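# Remove lettered cube from shelf strip and hold it aloft

## Task

Get the lettered cube that sits on a strip out of the shelf without shifting any other strip more than slightly until the cube is free, then keep the cube motionless in the air well above the table in front of the shelf, and do not knock or place anything off the table.

## Robot and tools

Robot: two arms, left_arm and right_arm, each with a parallel gripper. Names are just labels, not image sides. World frame: origin on the table top midway between the arms, +x out over the table, +z up, left_arm on the +y side. State lines report each gripper's end_effector_position (m), end_effector_quat_wxyz, and linear (m/s) and angular (rad/s) velocity in this frame; reported hand position can be off, more so at long reach.

Gripper geometry: fingers extend along the gripper's own +z and close along its y. The reported point lies between the pads when closed, roughly 2 cm short of the tips; closing pushes the tips about 10 mm further along +z. grip_measured is the actual finger opening on the command scale. To keep hold, command an opening clearly smaller than grip_measured; a larger gap squeezes harder (about 24 N per pad at most). Sending back the value you read still grips lightly, but wide objects may slip. Slam-closing can overshoot force.

Row format (used by execute_actions rows and move target): one flat list of 14 numbers, each in [-1, 1]: left_arm dx, dy, dz, rx, ry, rz, opening, then right_arm in the same order. Always give all 14 even if one arm is idle. dx..rz are an offset, expressed in that gripper's own axes, from the gripper's pose in the most recent result that showed it (before any such result in the scene, and for second or later calls in one reply, from the pose at the start of the action). Scale: 1.0 = 0.6 m for translation or 180 degrees for rotation; rx, ry, rz form one rotation vector. Each row of an action is measured from that same base, not from the row before. Opening is absolute: +1 fully open (0.084 m), -1 closed. All zeros is not idle: it pulls the arm back to the base pose. To keep an arm still, send the offset that returns it to where you want it in the first call, zeros later, plus its desired opening.

execute_actions(actions, pictures): actions holds at most one item. Empty list = look only, returns state with pictures. An action {"rows": [...], "steps": n} runs 5 to 15 control steps of 1/30 s (default 15); the last row repeats if rows are fewer than steps. A wait {"steps": n} (up to 300) sends nothing and returns n steps after the previous result, counting your reply time. The final 5 steps of an action are held back and run while you compose the next reply. Pictures come only with an empty list or pictures: true. A rejected call does nothing.

move(target, speed): target is one 14-number row as above. Grippers travel in straight lines, finishing together, in 0.5 to 10 s (cut off at 10 s). speed is top path speed in m/s, 0.002 to 0.5, default 0.25; rotation up to twice that in rad/s. Opening is sent at the start. No collision avoidance, and the hand may lag, wander or overshoot speed near full arm extension. Faster contact and targets set deeper past a surface press harder. Result includes pictures, per-gripper distance to target, and a move: line with the outcome (done, off_target, moving, held, fault) and limits (paced = command clipped; held = some steps blocked, after which the arm may jump fast).

wait(seconds): 0 to 10 s of letting the scene run with nothing new sent. zoom_image(camera, region): enlarges [x0, y0, x1, y1] pixels (max 504x504) of cam_head_left, cam_head_right, cam_left_wrist or cam_right_wrist. show_instructions: displays the scene's reference pages. finished_scene(scene): ends and grades the current scene irreversibly; the goal must be met and stay met.

Control details: each step the commanded pose is limited to 70 mm and 16 degrees from the measured pose; inverse kinematics favours position over orientation. After an action an arm continues only to its last clipped pose, so check the result and send the remainder. Joint speeds cap at 3.14 rad/s. "pose unreachable" and HELD mark steps the clearance check altered or blocked. Hand target lines show where the controller is currently driving.

Cameras: two head cameras and two wrist cameras, 504x504, with calibration given as K, distortion and T_world_to_cam; real poses may differ by a few degrees and millimetres.

Hazards: load limits (N m) waist 45, shoulder 45, elbow 27, forearm roll 27, wrist pitch 18, wrist roll 18; exceeding one triggers a torque fault (arm backs off and freezes 10 s). Holding loads heats motors: warning at 65 °C, brakes at 80 °C. Avoid arm-to-arm contact, dropping or knocking objects off the table, slams and strong pushes, and disturbing neighbouring strips before the cube is clear. Loose objects may occasionally be nudged by outside disturbances. Time spent and motor effort matter, so move smoothly and directly.

Each tool is called after "Call:" by a JSON object that holds its "fn" and its "kwargs", one argument or row to a line.

## Session

Call:
{"fn": "execute_actions", "kwargs": {
  "actions": []
}}

Scene clock: 0.00 s of 4200.00 s.
left_arm: end_effector_position=(+0.2090, +0.3371, +0.2721) grip_measured=+1.00 end_effector_quat_wxyz=(+0.082, +0.931, +0.262, +0.240) end_effector_velocity=(-0.000, -0.000, -0.001) end_effector_angular_velocity=(-0.002, +0.002, +0.000) | right_arm: end_effector_position=(+0.1072, +0.0340, +0.2018) grip_measured=+1.00 end_effector_quat_wxyz=(-0.050, +0.940, +0.266, +0.209) end_effector_velocity=(+0.001, -0.000, -0.000) end_effector_angular_velocity=(-0.001, +0.000, -0.002)
Joint positions: left_arm=[ 0.989 -1.61  -0.206 -0.401  1.494  0.279  0.084] | right_arm=[ 1.543 -0.358 -0.603 -0.506  0.747  1.197  0.084]
Joint velocities: left_arm=[ 0.     0.     0.002  0.001  0.001 -0.001  0.   ] | right_arm=[-0.002  0.001  0.    -0.     0.     0.    -0.   ]
Joint torques (N m, as the arm reports them, + toward a larger angle): no reading
Motor temperatures (°C, as the motors report them): left_arm=[33 39 32 33 35 38] | right_arm=[32 33 33 34 30 33]
Hand target (left_arm): +0.209, +0.337, +0.272; +0.082, +0.931, +0.262, +0.240
Hand target (right_arm): +0.107, +0.034, +0.202; -0.050, +0.940, +0.266, +0.209
camera_calibration (this result's frames):
cam_left_wrist: T_world_to_cam=[[0.437514, -0.851613, 0.288681, 0.148297], [-0.748145, -0.522847, -0.408547, 0.511429], [0.49886, -0.03723, -0.865883, 0.270725], [0, 0, 0, 1]] pos_world=[0.182687, 0.403769, 0.400549]
cam_right_wrist: T_world_to_cam=[[0.510043, -0.860115, 0.00767837, 0.00938433], [-0.785841, -0.469591, -0.402416, 0.247595], [0.34973, 0.199215, -0.915425, 0.27127], [0, 0, 0, 1]] pos_world=[0.0949129, 0.0702989, 0.347892]

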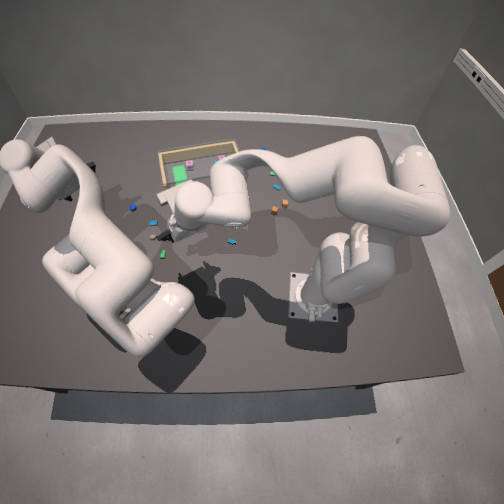

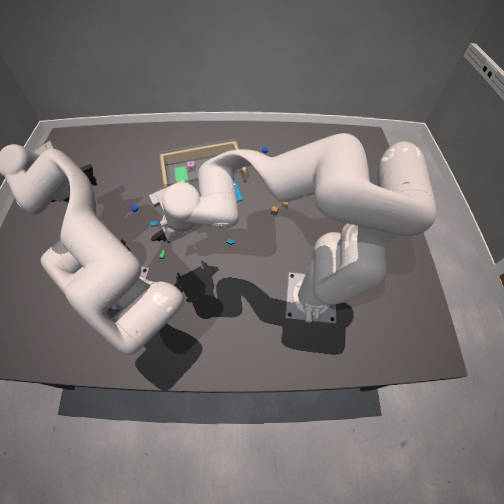

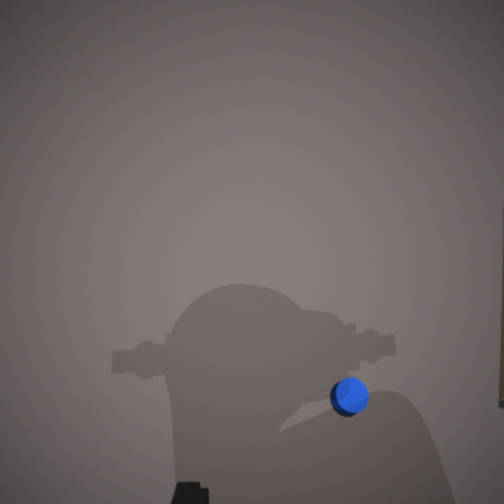

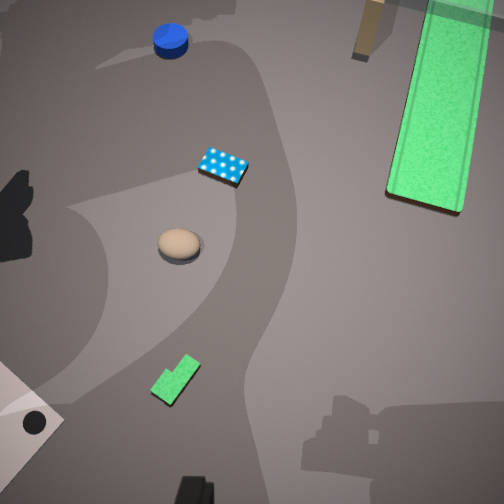

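Call:
{"fn": "zoom_image", "kwargs": {
  "camera": "cam_head_left",
  "region": [120, 120, 320, 270]
}}

Call:
{"fn": "zoom_image", "kwargs": {
  "camera": "cam_head_right",
  "region": [120, 120, 320, 270]
}}

Region (120, 120, 320, 270) of cam_head_left's 504x504 image, scaled by 2.520, with more detail than that image has; it fills the top 378 rows of this view, and the rest is white.

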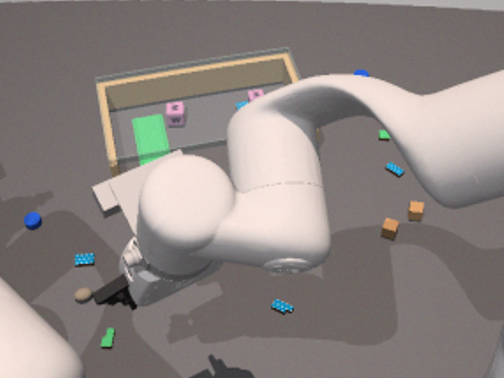

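Region (120, 120, 320, 270) of cam_head_right's 504x504 image, scaled by 2.520, with more detail than that image has; it fills the top 378 rows of this view, and the rest is white.

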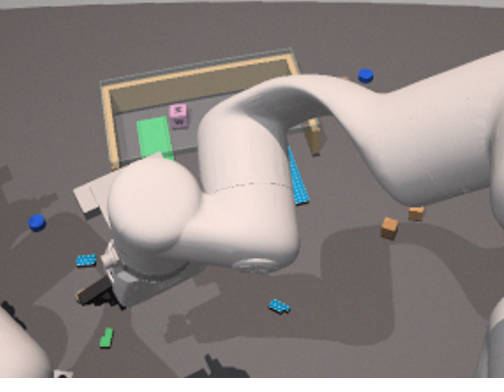

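Call:
{"fn": "move", "kwargs": {
  "target": [0,0,0,0,0,0,1.0, 0.1563,0.3623,0.1745,-0.0355,0.0003,0.0893,1.0],
  "speed": 0.3
}}

Scene clock: 3.53 s of 4200.00 s.
left_arm: end_effector_position=(+0.2090, +0.3371, +0.2721) grip_measured=+1.00 end_effector_quat_wxyz=(+0.082, +0.931, +0.262, +0.240) end_effector_velocity=(-0.000, -0.000, -0.000) end_effector_angular_velocity=(-0.001, +0.001, -0.000) | right_arm: end_effector_position=(+0.3299, -0.0858, +0.1504) grip_measured=+1.00 end_effector_quat_wxyz=(-0.026, +0.969, +0.120, +0.216) end_effector_velocity=(+0.001, -0.001, -0.001) end_effector_angular_velocity=(-0.001, +0.002, -0.002)
Joint positions: left_arm=[ 0.989 -1.61  -0.206 -0.401  1.494  0.279  0.084] | right_arm=[ 0.843 -0.215 -0.533 -0.513  0.399  0.903  0.084]
Joint velocities: left_arm=[ 0.     0.     0.001 -0.     0.001  0.    -0.   ] | right_arm=[-0.003  0.005 -0.002 -0.    -0.001 -0.001  0.   ]
Joint torques (N m, as the arm reports them, + toward a larger angle): left_arm=[  0.47   6.37 -19.22  -0.7   -3.49   0.24] | right_arm=[  0.35 -20.44 -17.84   0.28  -2.42  -0.51]
Motor temperatures (°C, as the motors report them): left_arm=[33 39 33 33 35 38] | right_arm=[32 33 34 34 30 33]
Hand target (left_arm): +0.209, +0.337, +0.272; +0.082, +0.931, +0.262, +0.240
Hand target (right_arm): +0.330, -0.086, +0.150; -0.026, +0.969, +0.120, +0.216
Off the commanded pose (left_arm): 0.000 m, 0 deg.
Off the commanded pose (right_arm): 0.001 m, 0 deg.
Kept back: nothing.
move: done
camera_calibration (this result's frames):
cam_left_wrist: T_world_to_cam=[[0.437514, -0.851613, 0.288681, 0.148296], [-0.748145, -0.522847, -0.408547, 0.511429], [0.49886, -0.03723, -0.865883, 0.270725], [0, 0, 0, 1]] pos_world=[0.182687, 0.403769, 0.400549]
cam_right_wrist: T_world_to_cam=[[0.232534, -0.972547, -0.00899059, -0.122474], [-0.889355, -0.208883, -0.406714, 0.402825], [0.39367, 0.10257, -0.913511, 0.147127], [0, 0, 0, 1]] pos_world=[0.328814, -0.0500593, 0.297136]

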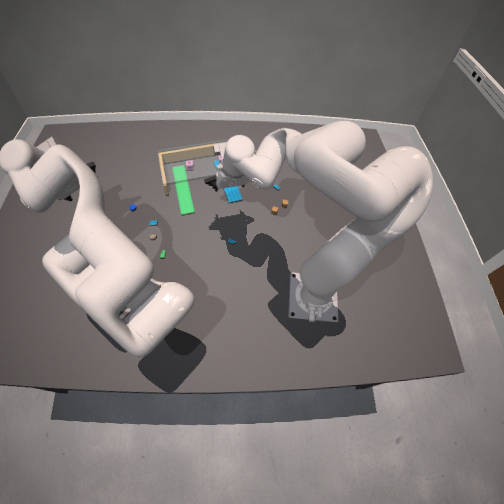

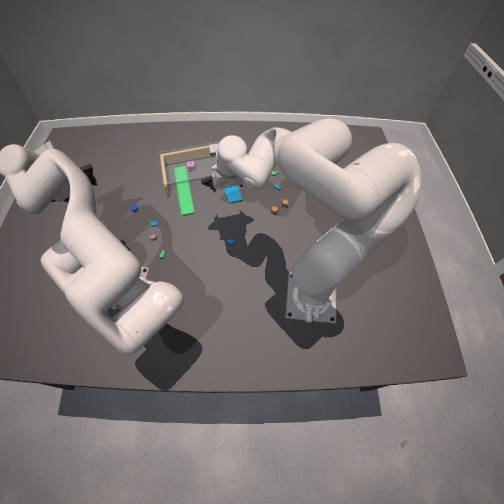

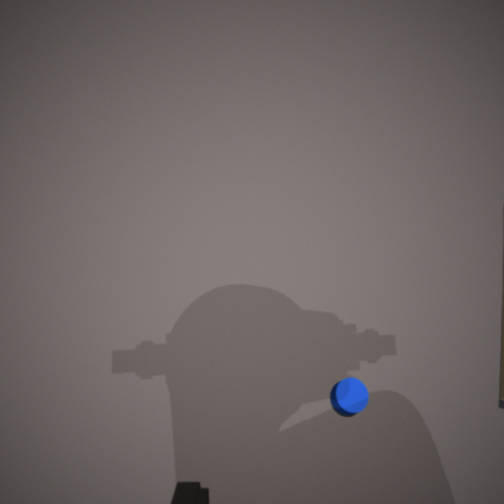

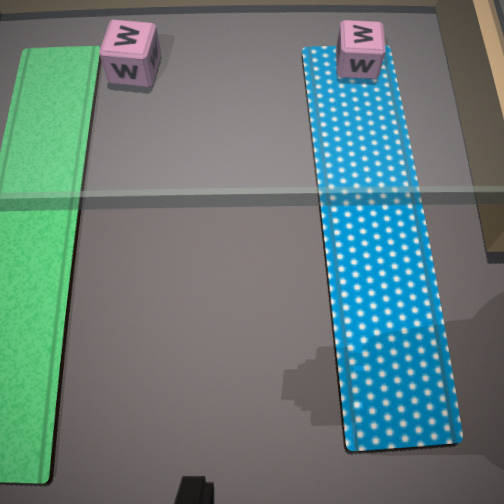

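Call:
{"fn": "zoom_image", "kwargs": {
  "camera": "cam_right_wrist",
  "region": [320, 380, 490, 480]
}}

Call:
{"fn": "zoom_image", "kwargs": {
  "camera": "cam_right_wrist",
  "region": [280, 0, 504, 280]
}}

Region (320, 380, 490, 480) of cam_right_wrist's 504x504 image, scaled by 2.965, with more detail than that image has; it fills the top 296 rows of this view, and the rest is white.

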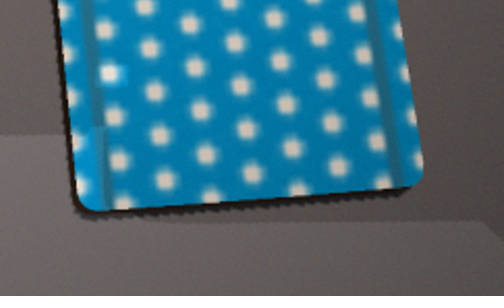

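Region (280, 0, 504, 280) of cam_right_wrist's 504x504 image, scaled by 1.800, with more detail than that image has; it fills the left 403 columns of this view, and the rest is white.

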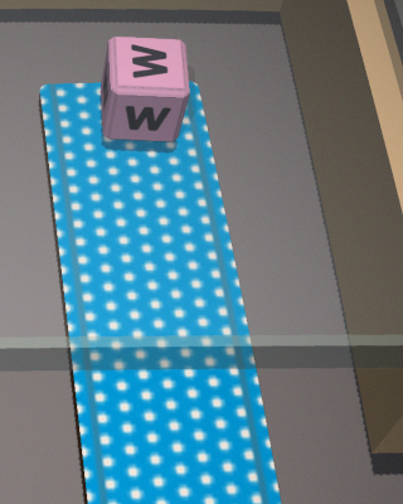

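Call:
{"fn": "zoom_image", "kwargs": {
  "camera": "cam_head_left",
  "region": [160, 140, 300, 270]
}}

Region (160, 140, 300, 270) of cam_head_left's 504x504 image, scaled by 3.600, with more detail than that image has; it fills the top 468 rows of this view, and the rest is white.

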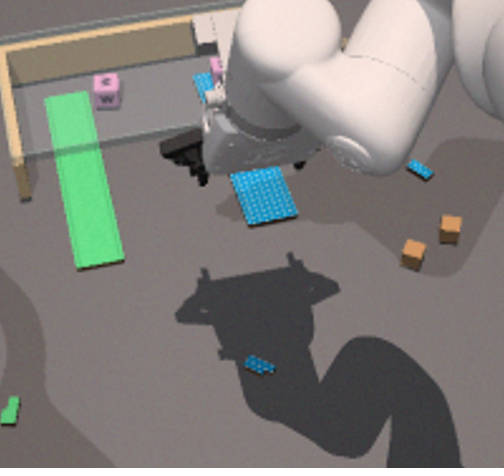

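Call:
{"fn": "move", "kwargs": {
  "target": [0,0,0,0,0,0,1.0, 0.0332,0.0568,0.2188,0.0031,-0.1393,-0.0120,0.65],
  "speed": 0.22
}}

Scene clock: 17.23 s of 4200.00 s.
left_arm: end_effector_position=(+0.2090, +0.3371, +0.2721) grip_measured=+1.00 end_effector_quat_wxyz=(+0.082, +0.931, +0.262, +0.240) end_effector_velocity=(-0.000, -0.000, +0.000) end_effector_angular_velocity=(-0.000, +0.000, -0.000) | right_arm: end_effector_position=(+0.4100, -0.1014, +0.0406) grip_measured=+0.65 end_effector_quat_wxyz=(-0.000, +0.990, +0.142, +0.001) end_effector_velocity=(-0.000, -0.001, -0.002) end_effector_angular_velocity=(-0.004, +0.009, -0.000)
Joint positions: left_arm=[ 0.989 -1.61  -0.206 -0.401  1.494  0.279  0.084] | right_arm=[ 0.687  0.359 -1.02  -0.001  0.659  0.269  0.071]
Joint velocities: left_arm=[ 0.     0.    -0.    -0.     0.001  0.    -0.   ] | right_arm=[-0.002  0.008 -0.007  0.003  0.008 -0.004 -0.   ]
Joint torques (N m, as the arm reports them, + toward a larger angle): left_arm=[  0.34   6.54 -19.05  -0.46  -3.46   0.19] | right_arm=[  0.7  -35.21 -16.23   0.06  -2.07  -0.58]
Motor temperatures (°C, as the motors report them): left_arm=[33 39 34 33 35 38] | right_arm=[32 33 35 34 30 33]
Hand target (left_arm): +0.209, +0.337, +0.272; +0.082, +0.931, +0.262, +0.240
Hand target (right_arm): +0.410, -0.102, +0.040; -0.000, +0.990, +0.142, +0.001
Off the commanded pose (left_arm): 0.000 m, 0 deg.
Off the commanded pose (right_arm): 0.001 m, 0 deg.
Kept back: nothing.
After step 90, 9.23 s passed at rest.
move: done
camera_calibration (this result's frames):
cam_left_wrist: T_world_to_cam=[[0.437514, -0.851613, 0.288681, 0.148296], [-0.748145, -0.522847, -0.408547, 0.511429], [0.49886, -0.03723, -0.865883, 0.270725], [0, 0, 0, 1]] pos_world=[0.182687, 0.403769, 0.400549]
cam_right_wrist: T_world_to_cam=[[0.266422, -0.963847, -0.00430736, -0.170465], [-0.963701, -0.266457, 0.0167458, 0.43359], [-0.0172881, -0.000310454, -0.999851, 0.178444], [0, 0, 0, 1]] pos_world=[0.466352, -0.0487138, 0.170422]

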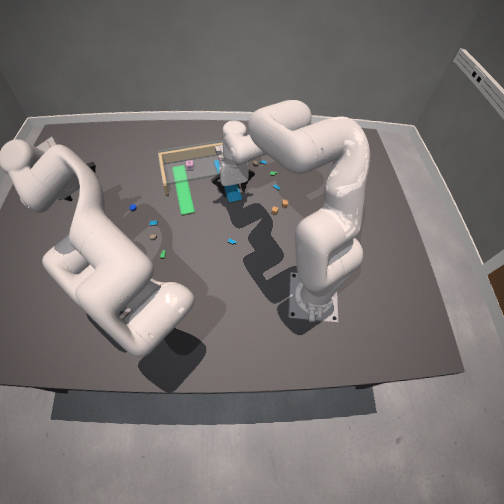

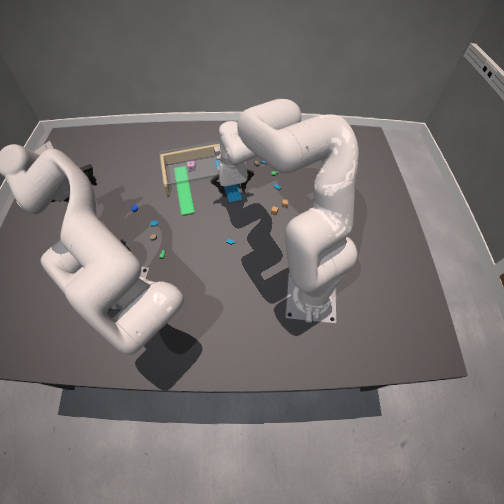

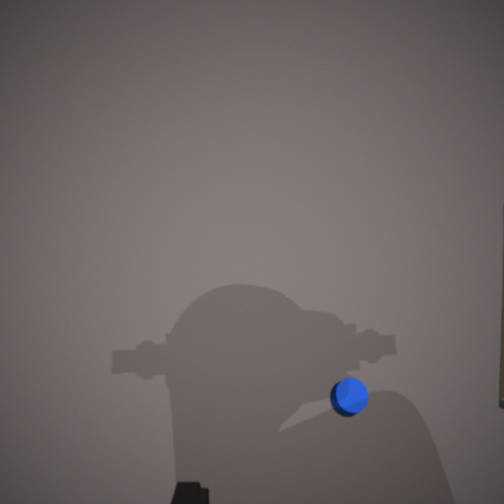

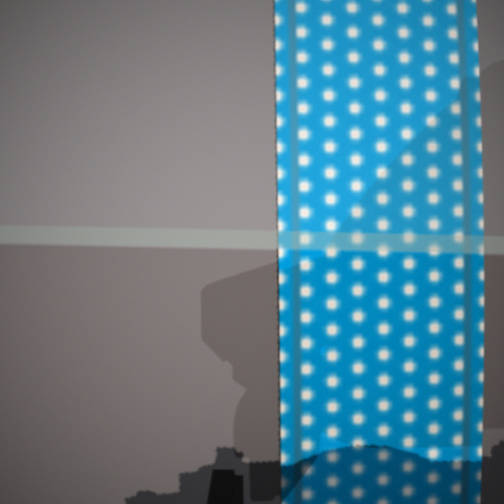

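Call:
{"fn": "move", "kwargs": {
  "target": [0,0,0,0,0,0,1.0, 0,0.0033,0.0327,0,0,0,0.62],
  "speed": 0.06
}}

Call:
{"fn": "execute_actions", "kwargs": {
  "actions": [
    {"rows": [[0,0,0,0,0,0,1,0,0,0,0,0,0,0.55],[0,0,0,0,0,0,1,0,0,0,0,0,0,0.5],[0,0,0,0,0,0,1,0,0,0,0,0,0,0.45],[0,0,0,0,0,0,1,0,0,0,0,0,0,0.4],[0,0,0,0,0,0,1,0,0,0,0,0,0,0.35],[0,0,0,0,0,0,1,0,0,0,0,0,0,0.3],[0,0,0,0,0,0,1,0,0,0,0,0,0,0.26],[0,0,0,0,0,0,1,0,0,0,0,0,0,0.22],[0,0,0,0,0,0,1,0,0,0,0,0,0,0.18],[0,0,0,0,0,0,1,0,0,0,0,0,0,0.14],[0,0,0,0,0,0,1,0,0,0,0,0,0,0.1],[0,0,0,0,0,0,1,0,0,0,0,0,0,0.06],[0,0,0,0,0,0,1,0,0,0,0,0,0,0.02],[0,0,0,0,0,0,1,0,0,0,0,0,0,-0.02],[0,0,0,0,0,0,1,0,0,0,0,0,0,-0.05]], "steps": 15}
  ],
  "pictures": true
}}

Scene clock: 18.50 s of 4200.00 s.
left_arm: end_effector_position=(+0.2090, +0.3371, +0.2721) grip_measured=+1.00 end_effector_quat_wxyz=(+0.082, +0.931, +0.262, +0.240) end_effector_velocity=(+0.000, -0.000, +0.001) end_effector_angular_velocity=(+0.001, -0.001, -0.000) | right_arm: end_effector_position=(+0.4107, -0.1032, +0.0212) grip_measured=+0.61 end_effector_quat_wxyz=(-0.000, +0.990, +0.142, +0.001) end_effector_velocity=(+0.001, +0.001, +0.001) end_effector_angular_velocity=(+0.003, -0.004, +0.001)
Joint positions: left_arm=[ 0.989 -1.61  -0.206 -0.401  1.494  0.279  0.084] | right_arm=[ 0.683  0.402 -1.015 -0.001  0.611  0.266  0.07 ]
Joint velocities: left_arm=[ 0.     0.    -0.001 -0.     0.     0.     0.   ] | right_arm=[ 0.001  0.    -0.002  0.    -0.003 -0.     0.   ]
Joint torques (N m, as the arm reports them, + toward a larger angle): left_arm=[  0.35   6.   -19.04  -0.75  -3.42   0.16] | right_arm=[  0.68 -35.45 -15.49   0.04  -2.14  -0.47]
Motor temperatures (°C, as the motors report them): left_arm=[33 39 34 33 35 38] | right_arm=[32 33 35 34 30 33]
Hand target (left_arm): +0.209, +0.337, +0.272; +0.082, +0.931, +0.262, +0.240
Hand target (right_arm): +0.411, -0.103, +0.021; -0.000, +0.990, +0.142, +0.001
Off the commanded pose (left_arm): 0.000 m, 0 deg.
Off the commanded pose (right_arm): 0.000 m, 0 deg.
Kept back: nothing.
move: done
camera_calibration (this result's frames):
cam_left_wrist: T_world_to_cam=[[0.437514, -0.851613, 0.288681, 0.148297], [-0.748145, -0.522847, -0.408547, 0.511429], [0.49886, -0.03723, -0.865883, 0.270725], [0, 0, 0, 1]] pos_world=[0.182687, 0.403769, 0.400549]
cam_right_wrist: T_world_to_cam=[[0.266464, -0.963835, -0.00443954, -0.172473], [-0.963695, -0.266501, 0.0163846, 0.434078], [-0.0169752, -0.0000875491, -0.999856, 0.159001], [0, 0, 0, 1]] pos_world=[0.466976, -0.0505392, 0.1511]

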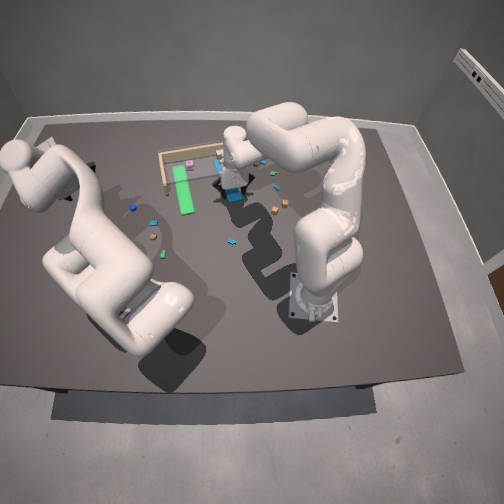

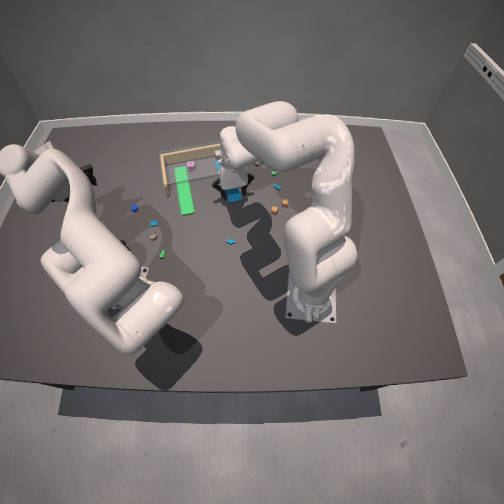

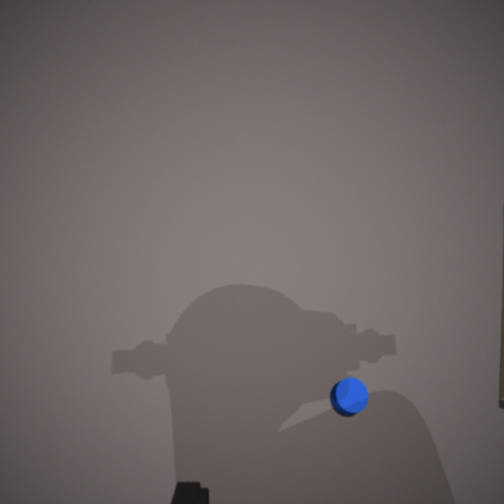

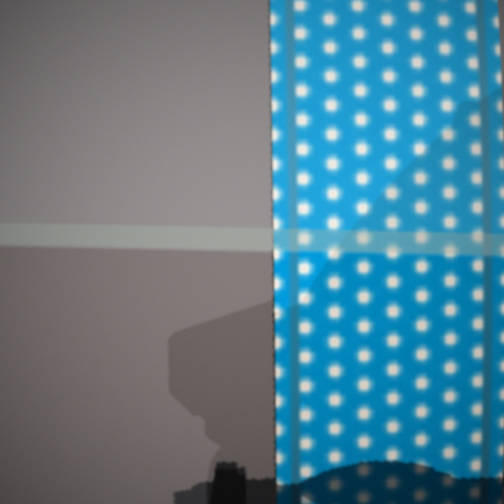

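Scene clock: 18.83 s of 4200.00 s.
left_arm: end_effector_position=(+0.2090, +0.3371, +0.2721) grip_measured=+1.00 end_effector_quat_wxyz=(+0.082, +0.931, +0.262, +0.240) end_effector_velocity=(-0.000, +0.000, -0.000) end_effector_angular_velocity=(+0.000, +0.001, -0.000) | right_arm: end_effector_position=(+0.4108, -0.1031, +0.0214) grip_measured=+0.25 end_effector_quat_wxyz=(-0.000, +0.990, +0.142, +0.002) end_effector_velocity=(-0.001, -0.002, -0.002) end_effector_angular_velocity=(-0.003, +0.005, -0.001)
Joint positions: left_arm=[ 0.989 -1.61  -0.206 -0.401  1.494  0.279  0.084] | right_arm=[ 0.683  0.402 -1.016 -0.001  0.611  0.266  0.055]
Joint velocities: left_arm=[ 0. -0.  0.  0.  0.  0.  0.] | right_arm=[-0.001  0.002  0.003 -0.     0.    -0.     0.   ]
Joint torques (N m, as the arm reports them, + toward a larger angle): left_arm=[  0.3    6.19 -19.02  -0.73  -3.41   0.25] | right_arm=[  0.69 -35.43 -15.59   0.04  -2.13  -0.5 ]
Motor temperatures (°C, as the motors report them): left_arm=[33 39 34 33 35 38] | right_arm=[32 33 35 34 30 33]
Steps of this call (steps 1 to 10: the first 10 steps of this action). Readings (end_effector_position):
1: left_arm (+0.2090, +0.3371, +0.2721) | right_arm (+0.4107, -0.1032, +0.0212)
2: left_arm (+0.2090, +0.3371, +0.2721) | right_arm (+0.4107, -0.1032, +0.0212)
4: left_arm (+0.2090, +0.3371, +0.2721) | right_arm (+0.4107, -0.1032, +0.0213)
8: left_arm (+0.2090, +0.3371, +0.2721) | right_arm (+0.4107, -0.1032, +0.0213)
10: the state above
camera_calibration (this result's frames):
cam_left_wrist: T_world_to_cam=[[0.437514, -0.851613, 0.288681, 0.148297], [-0.748145, -0.522847, -0.408547, 0.511429], [0.49886, -0.0372299, -0.865883, 0.270725], [0, 0, 0, 1]] pos_world=[0.182687, 0.403769, 0.400549]
cam_right_wrist: T_world_to_cam=[[0.266496, -0.963825, -0.0045552, -0.172429], [-0.963693, -0.266535, 0.0159697, 0.434228], [-0.0166061, 0.000133943, -0.999862, 0.159043], [0, 0, 0, 1]] pos_world=[0.467055, -0.0504762, 0.151301]

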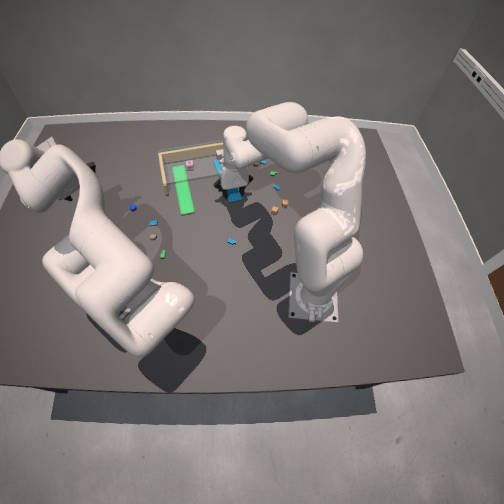

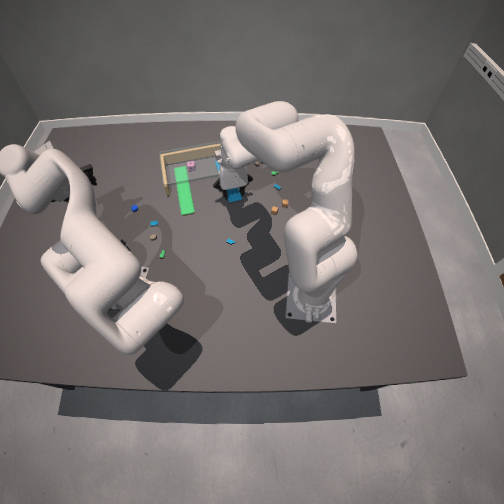

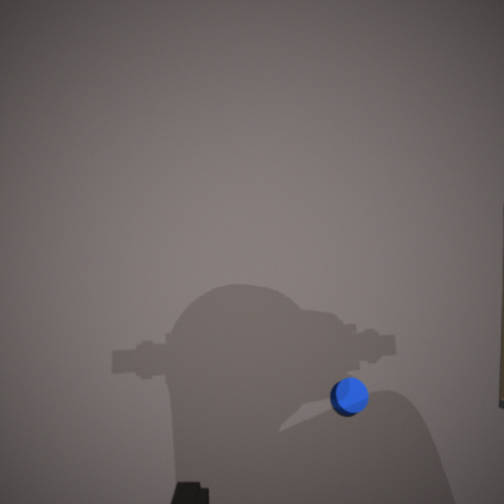

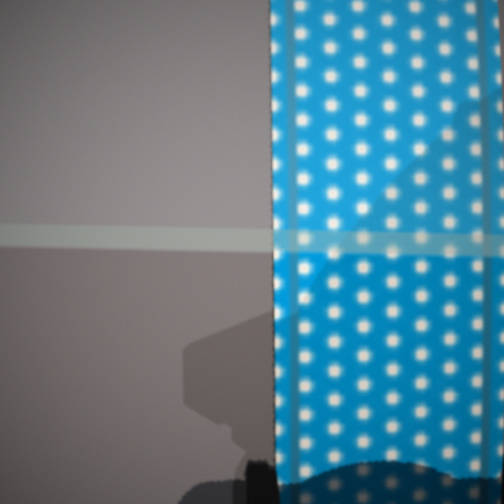

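Call:
{"fn": "move", "kwargs": {
  "target": [0,0,0,0,0,0,1.0, -0.308,0,-0.0005,0,0,0,-0.05],
  "speed": 0.09
}}

Scene clock: 21.50 s of 4200.00 s.
left_arm: end_effector_position=(+0.2090, +0.3371, +0.2721) grip_measured=+1.00 end_effector_quat_wxyz=(+0.082, +0.931, +0.262, +0.240) end_effector_velocity=(+0.000, +0.000, -0.000) end_effector_angular_velocity=(+0.000, -0.000, +0.001) | right_arm: end_effector_position=(+0.2334, -0.1544, +0.0213) grip_measured=+0.25 end_effector_quat_wxyz=(-0.001, +0.990, +0.142, +0.002) end_effector_velocity=(-0.002, -0.001, -0.001) end_effector_angular_velocity=(-0.002, +0.002, -0.000)
Joint positions: left_arm=[ 0.989 -1.61  -0.206 -0.401  1.494  0.279  0.084] | right_arm=[ 0.835 -0.058 -0.36  -0.001  0.414  0.418  0.055]
Joint velocities: left_arm=[ 0. -0.  0. -0. -0. -0.  0.] | right_arm=[ 0.002 -0.003  0.005 -0.001  0.001  0.003 -0.   ]
Joint torques (N m, as the arm reports them, + toward a larger angle): left_arm=[  0.39   6.18 -19.04  -0.65  -3.46   0.17] | right_arm=[  0.53 -20.09 -13.65   0.06  -2.1   -0.55]
Motor temperatures (°C, as the motors report them): left_arm=[33 39 34 33 35 38] | right_arm=[32 34 35 34 30 33]
Hand target (left_arm): +0.209, +0.337, +0.272; +0.082, +0.931, +0.262, +0.240
Hand target (right_arm): +0.233, -0.154, +0.021; -0.001, +0.990, +0.142, +0.002
Off your previous action's commanded pose (left_arm): 0.000 m, 0 deg at its last step (step 5 of this call).
Off your previous action's commanded pose (right_arm): 0.000 m, 0 deg at its last step (step 5 of this call).
Off the commanded pose (left_arm): 0.000 m, 0 deg.
Off the commanded pose (right_arm): 0.001 m, 0 deg.
Kept back: nothing.
move: done
camera_calibration (this result's frames):
cam_left_wrist: T_world_to_cam=[[0.437514, -0.851613, 0.288681, 0.148296], [-0.748144, -0.522847, -0.408547, 0.511429], [0.49886, -0.0372299, -0.865883, 0.270725], [0, 0, 0, 1]] pos_world=[0.182687, 0.403769, 0.400549]
cam_right_wrist: T_world_to_cam=[[0.26648, -0.963826, -0.00531242, -0.174488], [-0.963696, -0.266532, 0.0158635, 0.249612], [-0.0167056, 0.000892244, -0.99986, 0.156164], [0, 0, 0, 1]] pos_world=[0.289656, -0.101786, 0.151255]

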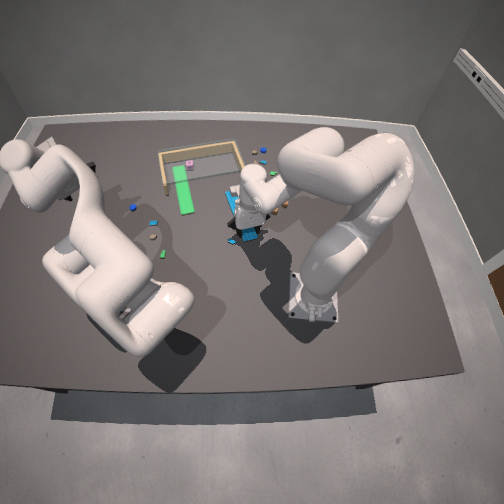

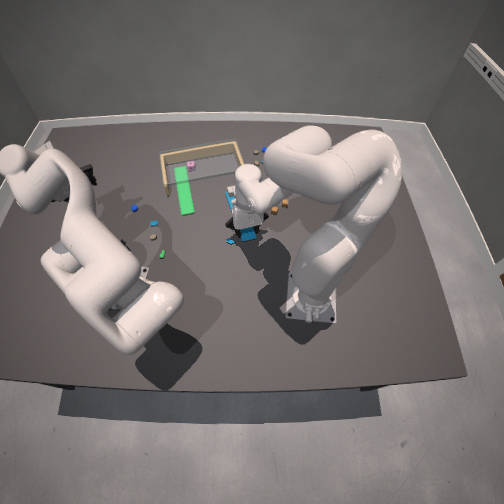

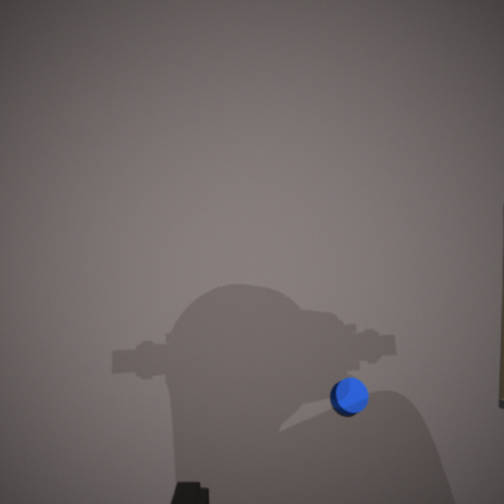

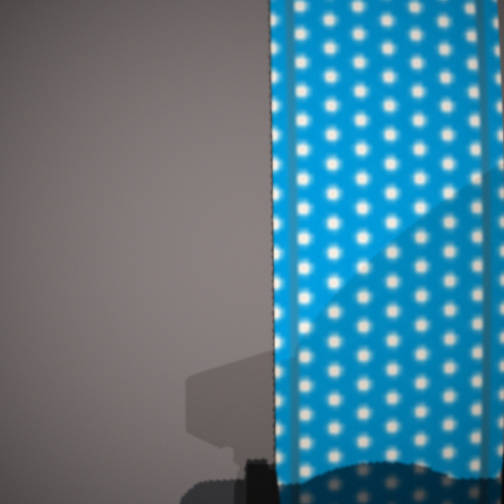

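Call:
{"fn": "execute_actions", "kwargs": {
  "actions": [
    {"rows": [[0,0,0,0,0,0,1,0,0,0.001,0,0,0,0.25],[0,0,0,0,0,0,1,0,0,0.001,0,0,0,0.35],[0,0,0,0,0,0,1,0,0,0.001,0,0,0,0.45],[0,0,0,0,0,0,1,0,0,0.001,0,0,0,0.5]], "steps": 7}
  ]
}}

Call:
{"fn": "move", "kwargs": {
  "target": [0,0,0,0,0,0,1.0, 0.3167,0.0083,-0.148,0,0,0,0.5],
  "speed": 0.25
}}

Scene clock: 21.90 s of 4200.00 s.
left_arm: end_effector_position=(+0.2090, +0.3371, +0.2721) grip_measured=+1.00 end_effector_quat_wxyz=(+0.082, +0.931, +0.262, +0.240) end_effector_velocity=(+0.000, +0.000, +0.001) end_effector_angular_velocity=(+0.000, -0.002, +0.001) | right_arm: end_effector_position=(+0.2332, -0.1544, +0.0212) grip_measured=+0.25 end_effector_quat_wxyz=(-0.001, +0.990, +0.142, +0.002) end_effector_velocity=(+0.004, +0.002, -0.003) end_effector_angular_velocity=(+0.005, -0.006, -0.001)
Joint positions: left_arm=[ 0.989 -1.61  -0.206 -0.401  1.494  0.279  0.084] | right_arm=[ 0.835 -0.058 -0.359 -0.001  0.414  0.418  0.055]
Joint velocities: left_arm=[ 0.    -0.    -0.001 -0.001 -0.001 -0.001 -0.   ] | right_arm=[-0.002  0.021 -0.007  0.001 -0.022 -0.002 -0.   ]
Joint torques (N m, as the arm reports them, + toward a larger angle): left_arm=[  0.35   6.3  -19.13  -0.59  -3.44   0.24] | right_arm=[  0.59 -19.14 -13.3    0.06  -2.29  -0.49]
Motor temperatures (°C, as the motors report them): left_arm=[33 39 34 33 35 38] | right_arm=[32 34 35 34 30 33]
Steps of this call (steps 1 to 10: nothing new was sent; steps 11 to 12: the first 2 steps of this action). Readings (end_effector_position):
11: left_arm (+0.2090, +0.3371, +0.2721) | right_arm (+0.2331, -0.1545, +0.0212)
12: the state above

Scene clock: 23.57 s of 4200.00 s.
left_arm: end_effector_position=(+0.2090, +0.3371, +0.2721) grip_measured=+1.00 end_effector_quat_wxyz=(+0.082, +0.931, +0.262, +0.240) end_effector_velocity=(-0.000, +0.000, +0.000) end_effector_angular_velocity=(+0.000, +0.000, +0.000) | right_arm: end_effector_position=(+0.4168, -0.1066, +0.1095) grip_measured=+0.49 end_effector_quat_wxyz=(-0.000, +0.990, +0.142, +0.001) end_effector_velocity=(+0.005, +0.001, +0.004) end_effector_angular_velocity=(+0.003, -0.005, -0.002)
Joint positions: left_arm=[ 0.989 -1.61  -0.206 -0.401  1.494  0.279  0.084] | right_arm=[ 0.671  0.233 -1.073 -0.001  0.838  0.253  0.065]
Joint velocities: left_arm=[ 0.    -0.    -0.     0.001  0.    -0.     0.   ] | right_arm=[-0.003  0.004 -0.018  0.     0.008 -0.001  0.   ]
Joint torques (N m, as the arm reports them, + toward a larger angle): left_arm=[  0.15   6.36 -18.99  -0.76  -3.35   0.26] | right_arm=[  0.74 -33.85 -17.69   0.06  -2.11  -0.42]
Motor temperatures (°C, as the motors report them): left_arm=[33 39 34 33 35 38] | right_arm=[32 34 35 34 30 33]
Hand target (left_arm): +0.209, +0.337, +0.272; +0.082, +0.931, +0.262, +0.240
Hand target (right_arm): +0.417, -0.106, +0.110; -0.000, +0.990, +0.142, +0.002
Off your previous action's commanded pose (left_arm): 0.000 m, 0 deg at its last step (step 5 of this call).
Off your previous action's commanded pose (right_arm): 0.000 m, 0 deg at its last step (step 5 of this call).
Off the commanded pose (left_arm): 0.000 m, 0 deg.
Off the commanded pose (right_arm): 0.001 m, 0 deg.
Kept back: nothing.
move: done
camera_calibration (this result's frames):
cam_left_wrist: T_world_to_cam=[[0.437514, -0.851613, 0.288681, 0.148296], [-0.748144, -0.522847, -0.408547, 0.511429], [0.49886, -0.03723, -0.865882, 0.270725], [0, 0, 0, 1]] pos_world=[0.182687, 0.403769, 0.400549]
cam_right_wrist: T_world_to_cam=[[0.266468, -0.963834, -0.00432758, -0.17702], [-0.963696, -0.266503, 0.0163354, 0.437645], [-0.016898, -0.000182409, -0.999857, 0.247323], [0, 0, 0, 1]] pos_world=[0.473107, -0.0539388, 0.239372]

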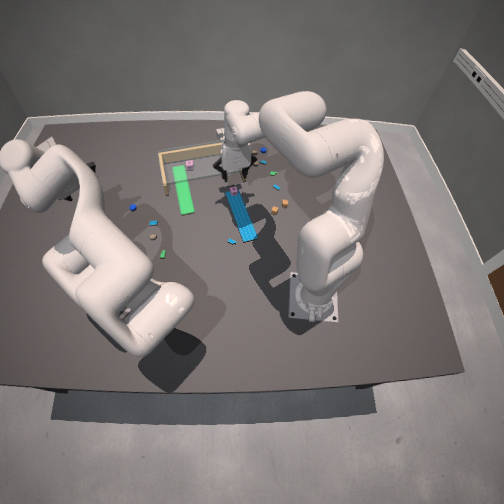

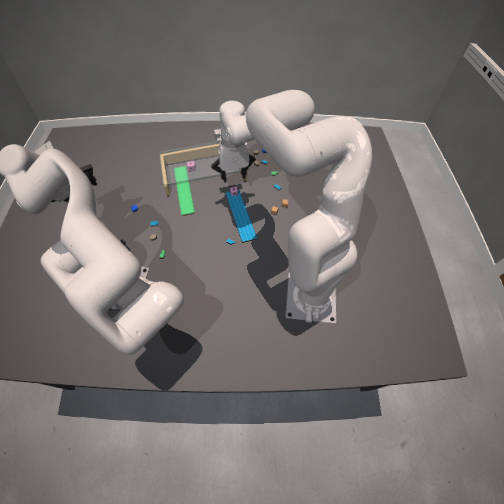

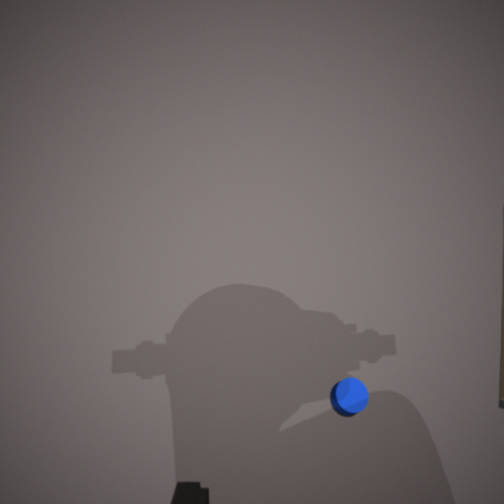

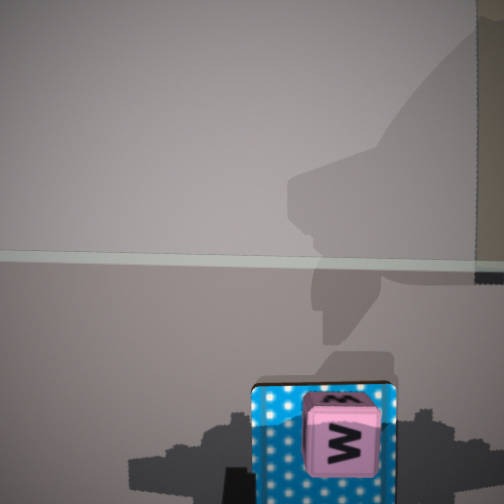

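Call:
{"fn": "zoom_image", "kwargs": {
  "camera": "cam_right_wrist",
  "region": [210, 360, 430, 504]
}}

Region (210, 360, 430, 504) of cam_right_wrist's 504x504 image, scaled by 2.291, with more detail than that image has; it fills the top 330 rows of this view, and the rest is white.

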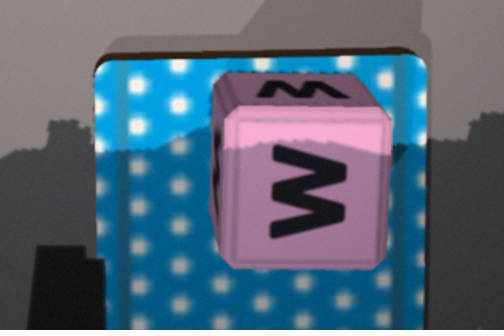

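Call:
{"fn": "move", "kwargs": {
  "target": [0,0,0,0,0,0,1.0, -0.0017,-0.0033,0.1292,0,0,0.0095,0.25],
  "speed": 0.12
}}

Scene clock: 25.20 s of 4200.00 s.
left_arm: end_effector_position=(+0.2090, +0.3371, +0.2721) grip_measured=+1.00 end_effector_quat_wxyz=(+0.082, +0.931, +0.262, +0.240) end_effector_velocity=(-0.000, -0.000, -0.001) end_effector_angular_velocity=(-0.002, +0.001, -0.001) | right_arm: end_effector_position=(+0.4156, -0.1048, +0.0326) grip_measured=+0.24 end_effector_quat_wxyz=(-0.001, +0.992, +0.127, +0.002) end_effector_velocity=(-0.002, -0.002, -0.003) end_effector_angular_velocity=(-0.004, +0.006, -0.001)
Joint positions: left_arm=[ 0.989 -1.61  -0.206 -0.401  1.494  0.279  0.084] | right_arm=[ 0.676  0.384 -1.03  -0.001  0.642  0.287  0.054]
Joint velocities: left_arm=[ 0.     0.     0.001 -0.001  0.001  0.     0.   ] | right_arm=[-0.     0.004  0.004 -0.    -0.001  0.    -0.   ]
Joint torques (N m, as the arm reports them, + toward a larger angle): left_arm=[  0.44   6.37 -19.15  -0.57  -3.42   0.24] | right_arm=[  0.98 -35.45 -16.12   0.17  -2.05  -0.49]
Motor temperatures (°C, as the motors report them): left_arm=[33 39 34 33 35 38] | right_arm=[32 34 35 34 30 33]
Hand target (left_arm): +0.209, +0.337, +0.272; +0.082, +0.931, +0.262, +0.240
Hand target (right_arm): +0.415, -0.105, +0.032; -0.000, +0.992, +0.127, +0.001
Off the commanded pose (left_arm): 0.000 m, 0 deg.
Off the commanded pose (right_arm): 0.001 m, 0 deg.
Kept back: nothing.
move: done
camera_calibration (this result's frames):
cam_left_wrist: T_world_to_cam=[[0.437514, -0.851613, 0.288681, 0.148296], [-0.748144, -0.522847, -0.408547, 0.511429], [0.49886, -0.03723, -0.865882, 0.270725], [0, 0, 0, 1]] pos_world=[0.182687, 0.403769, 0.400549]
cam_right_wrist: T_world_to_cam=[[0.23775, -0.971314, -0.00492951, -0.164043], [-0.971195, -0.237798, 0.0152406, 0.44444], [-0.0159757, 0.00116406, -0.999872, 0.170241], [0, 0, 0, 1]] pos_world=[0.473359, -0.0538488, 0.162637]

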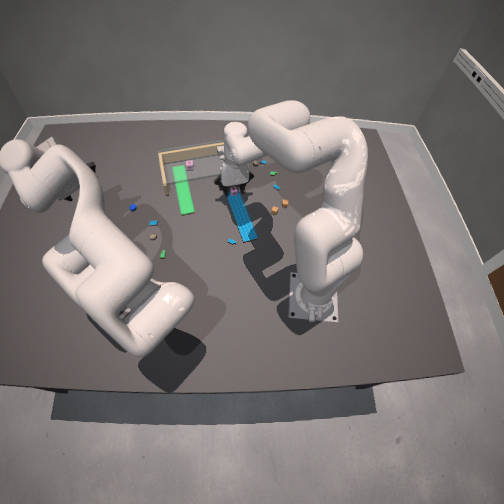

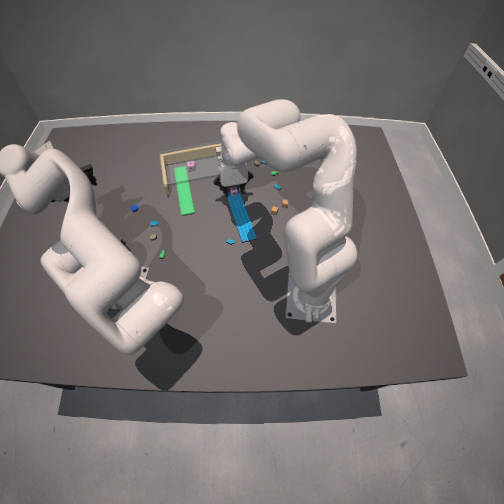

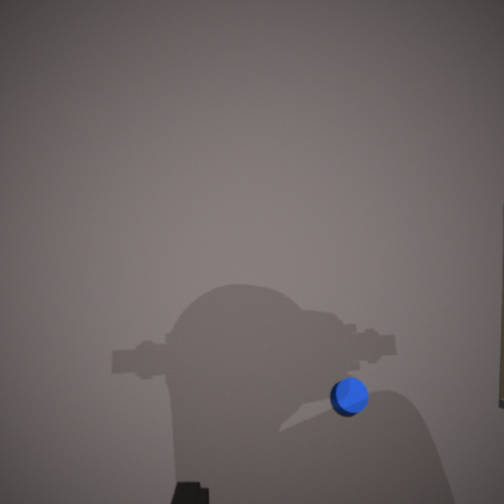

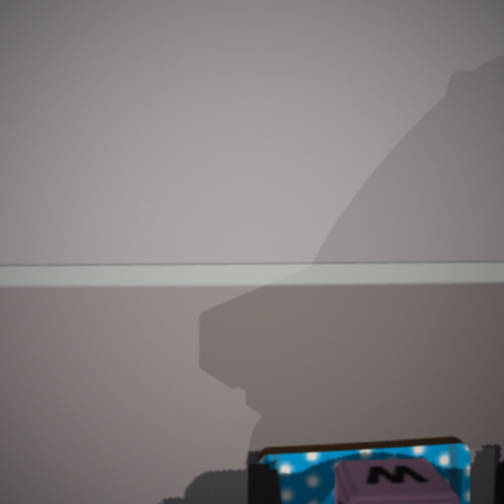

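The cube sits centred between the fingers, so I'm closing the grip now.

Call:
{"fn": "execute_actions", "kwargs": {
  "actions": [
    {"rows": [[0,0,0,0,0,0,1,0,0,0,0,0,0,0.14],[0,0,0,0,0,0,1,0,0,0,0,0,0,0.04],[0,0,0,0,0,0,1,0,0,0,0,0,0,-0.06],[0,0,0,0,0,0,1,0,0,0,0,0,0,-0.16],[0,0,0,0,0,0,1,0,0,0,0,0,0,-0.25],[0,0,0,0,0,0,1,0,0,0,0,0,0,-0.32],[0,0,0,0,0,0,1,0,0,0,0,0,0,-0.38],[0,0,0,0,0,0,1,0,0,0,0,0,0,-0.43],[0,0,0,0,0,0,1,0,0,0,0,0,0,-0.48],[0,0,0,0,0,0,1,0,0,0,0,0,0,-0.53],[0,0,0,0,0,0,1,0,0,0,0,0,0,-0.58],[0,0,0,0,0,0,1,0,0,0,0,0,0,-0.64],[0,0,0,0,0,0,1,0,0,0,0,0,0,-0.7],[0,0,0,0,0,0,1,0,0,0,0,0,0,-0.75],[0,0,0,0,0,0,1,0,0,0,0,0,0,-0.8]], "steps": 15}
  ],
  "pictures": true
}}

Scene clock: 25.80 s of 4200.00 s.
left_arm: end_effector_position=(+0.2090, +0.3371, +0.2721) grip_measured=+1.00 end_effector_quat_wxyz=(+0.082, +0.931, +0.262, +0.240) end_effector_velocity=(+0.000, +0.000, +0.000) end_effector_angular_velocity=(+0.002, -0.001, -0.000) | right_arm: end_effector_position=(+0.4157, -0.1047, +0.0327) grip_measured=-0.44 end_effector_quat_wxyz=(-0.001, +0.992, +0.127, +0.002) end_effector_velocity=(+0.002, +0.001, +0.002) end_effector_angular_velocity=(+0.003, -0.004, -0.000)
Joint positions: left_arm=[ 0.989 -1.61  -0.206 -0.401  1.494  0.279  0.084] | right_arm=[ 0.676  0.384 -1.03  -0.001  0.642  0.287  0.025]
Joint velocities: left_arm=[ 0.    -0.    -0.001  0.    -0.001  0.001  0.   ] | right_arm=[-0.    -0.002 -0.003  0.    -0.001 -0.    -0.   ]
Joint torques (N m, as the arm reports them, + toward a larger angle): left_arm=[  0.47   6.2  -19.03  -0.69  -3.42   0.3 ] | right_arm=[  0.67 -35.34 -15.88   0.04  -2.03  -0.49]
Motor temperatures (°C, as the motors report them): left_arm=[33 39 34 33 35 38] | right_arm=[32 34 35 34 30 33]
Steps of this call (steps 1 to 8: nothing new was sent; steps 9 to 18: the first 10 steps of this action). Readings (end_effector_position):
9: left_arm (+0.2090, +0.3371, +0.2721) | right_arm (+0.4153, -0.1049, +0.0322)
10: left_arm (+0.2090, +0.3371, +0.2721) | right_arm (+0.4153, -0.1049, +0.0322)
12: left_arm (+0.2090, +0.3371, +0.2721) | right_arm (+0.4155, -0.1048, +0.0325)
16: left_arm (+0.2090, +0.3371, +0.2721) | right_arm (+0.4157, -0.1047, +0.0327)
18: the state above
camera_calibration (this result's frames):
cam_left_wrist: T_world_to_cam=[[0.437514, -0.851613, 0.288681, 0.148296], [-0.748144, -0.522847, -0.408547, 0.511429], [0.49886, -0.03723, -0.865882, 0.270725], [0, 0, 0, 1]] pos_world=[0.182687, 0.403769, 0.400549]
cam_right_wrist: T_world_to_cam=[[0.237725, -0.97132, -0.00497131, -0.164033], [-0.971203, -0.237774, 0.0150852, 0.444508], [-0.0158346, 0.00124203, -0.999874, 0.170255], [0, 0, 0, 1]] pos_world=[0.473398, -0.0538473, 0.162712]

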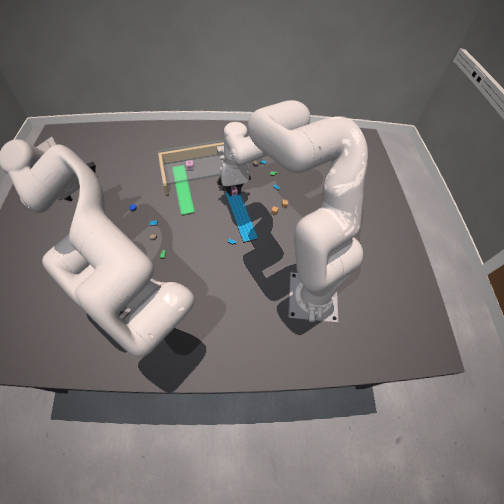

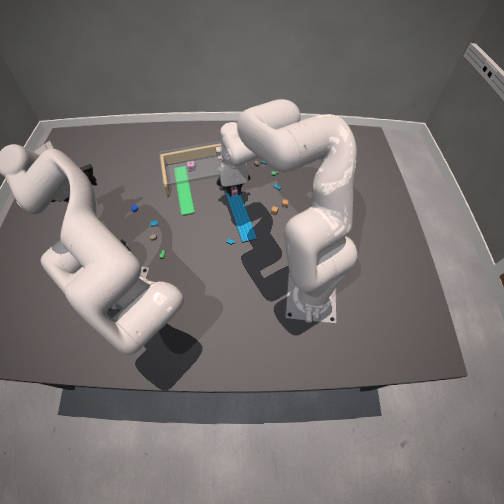

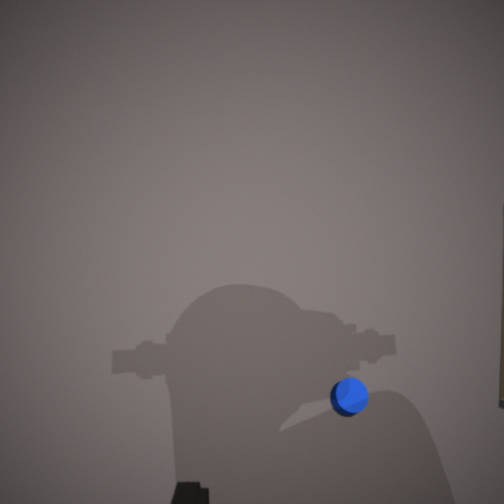

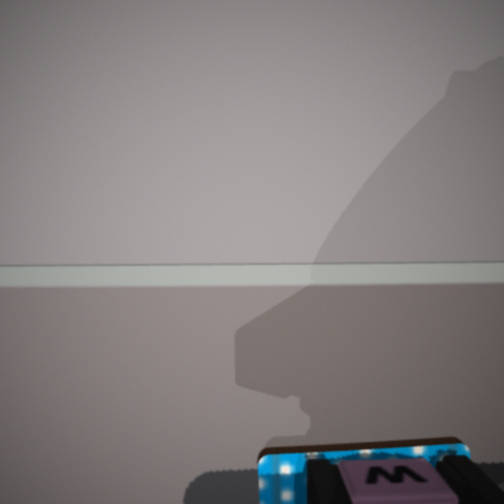

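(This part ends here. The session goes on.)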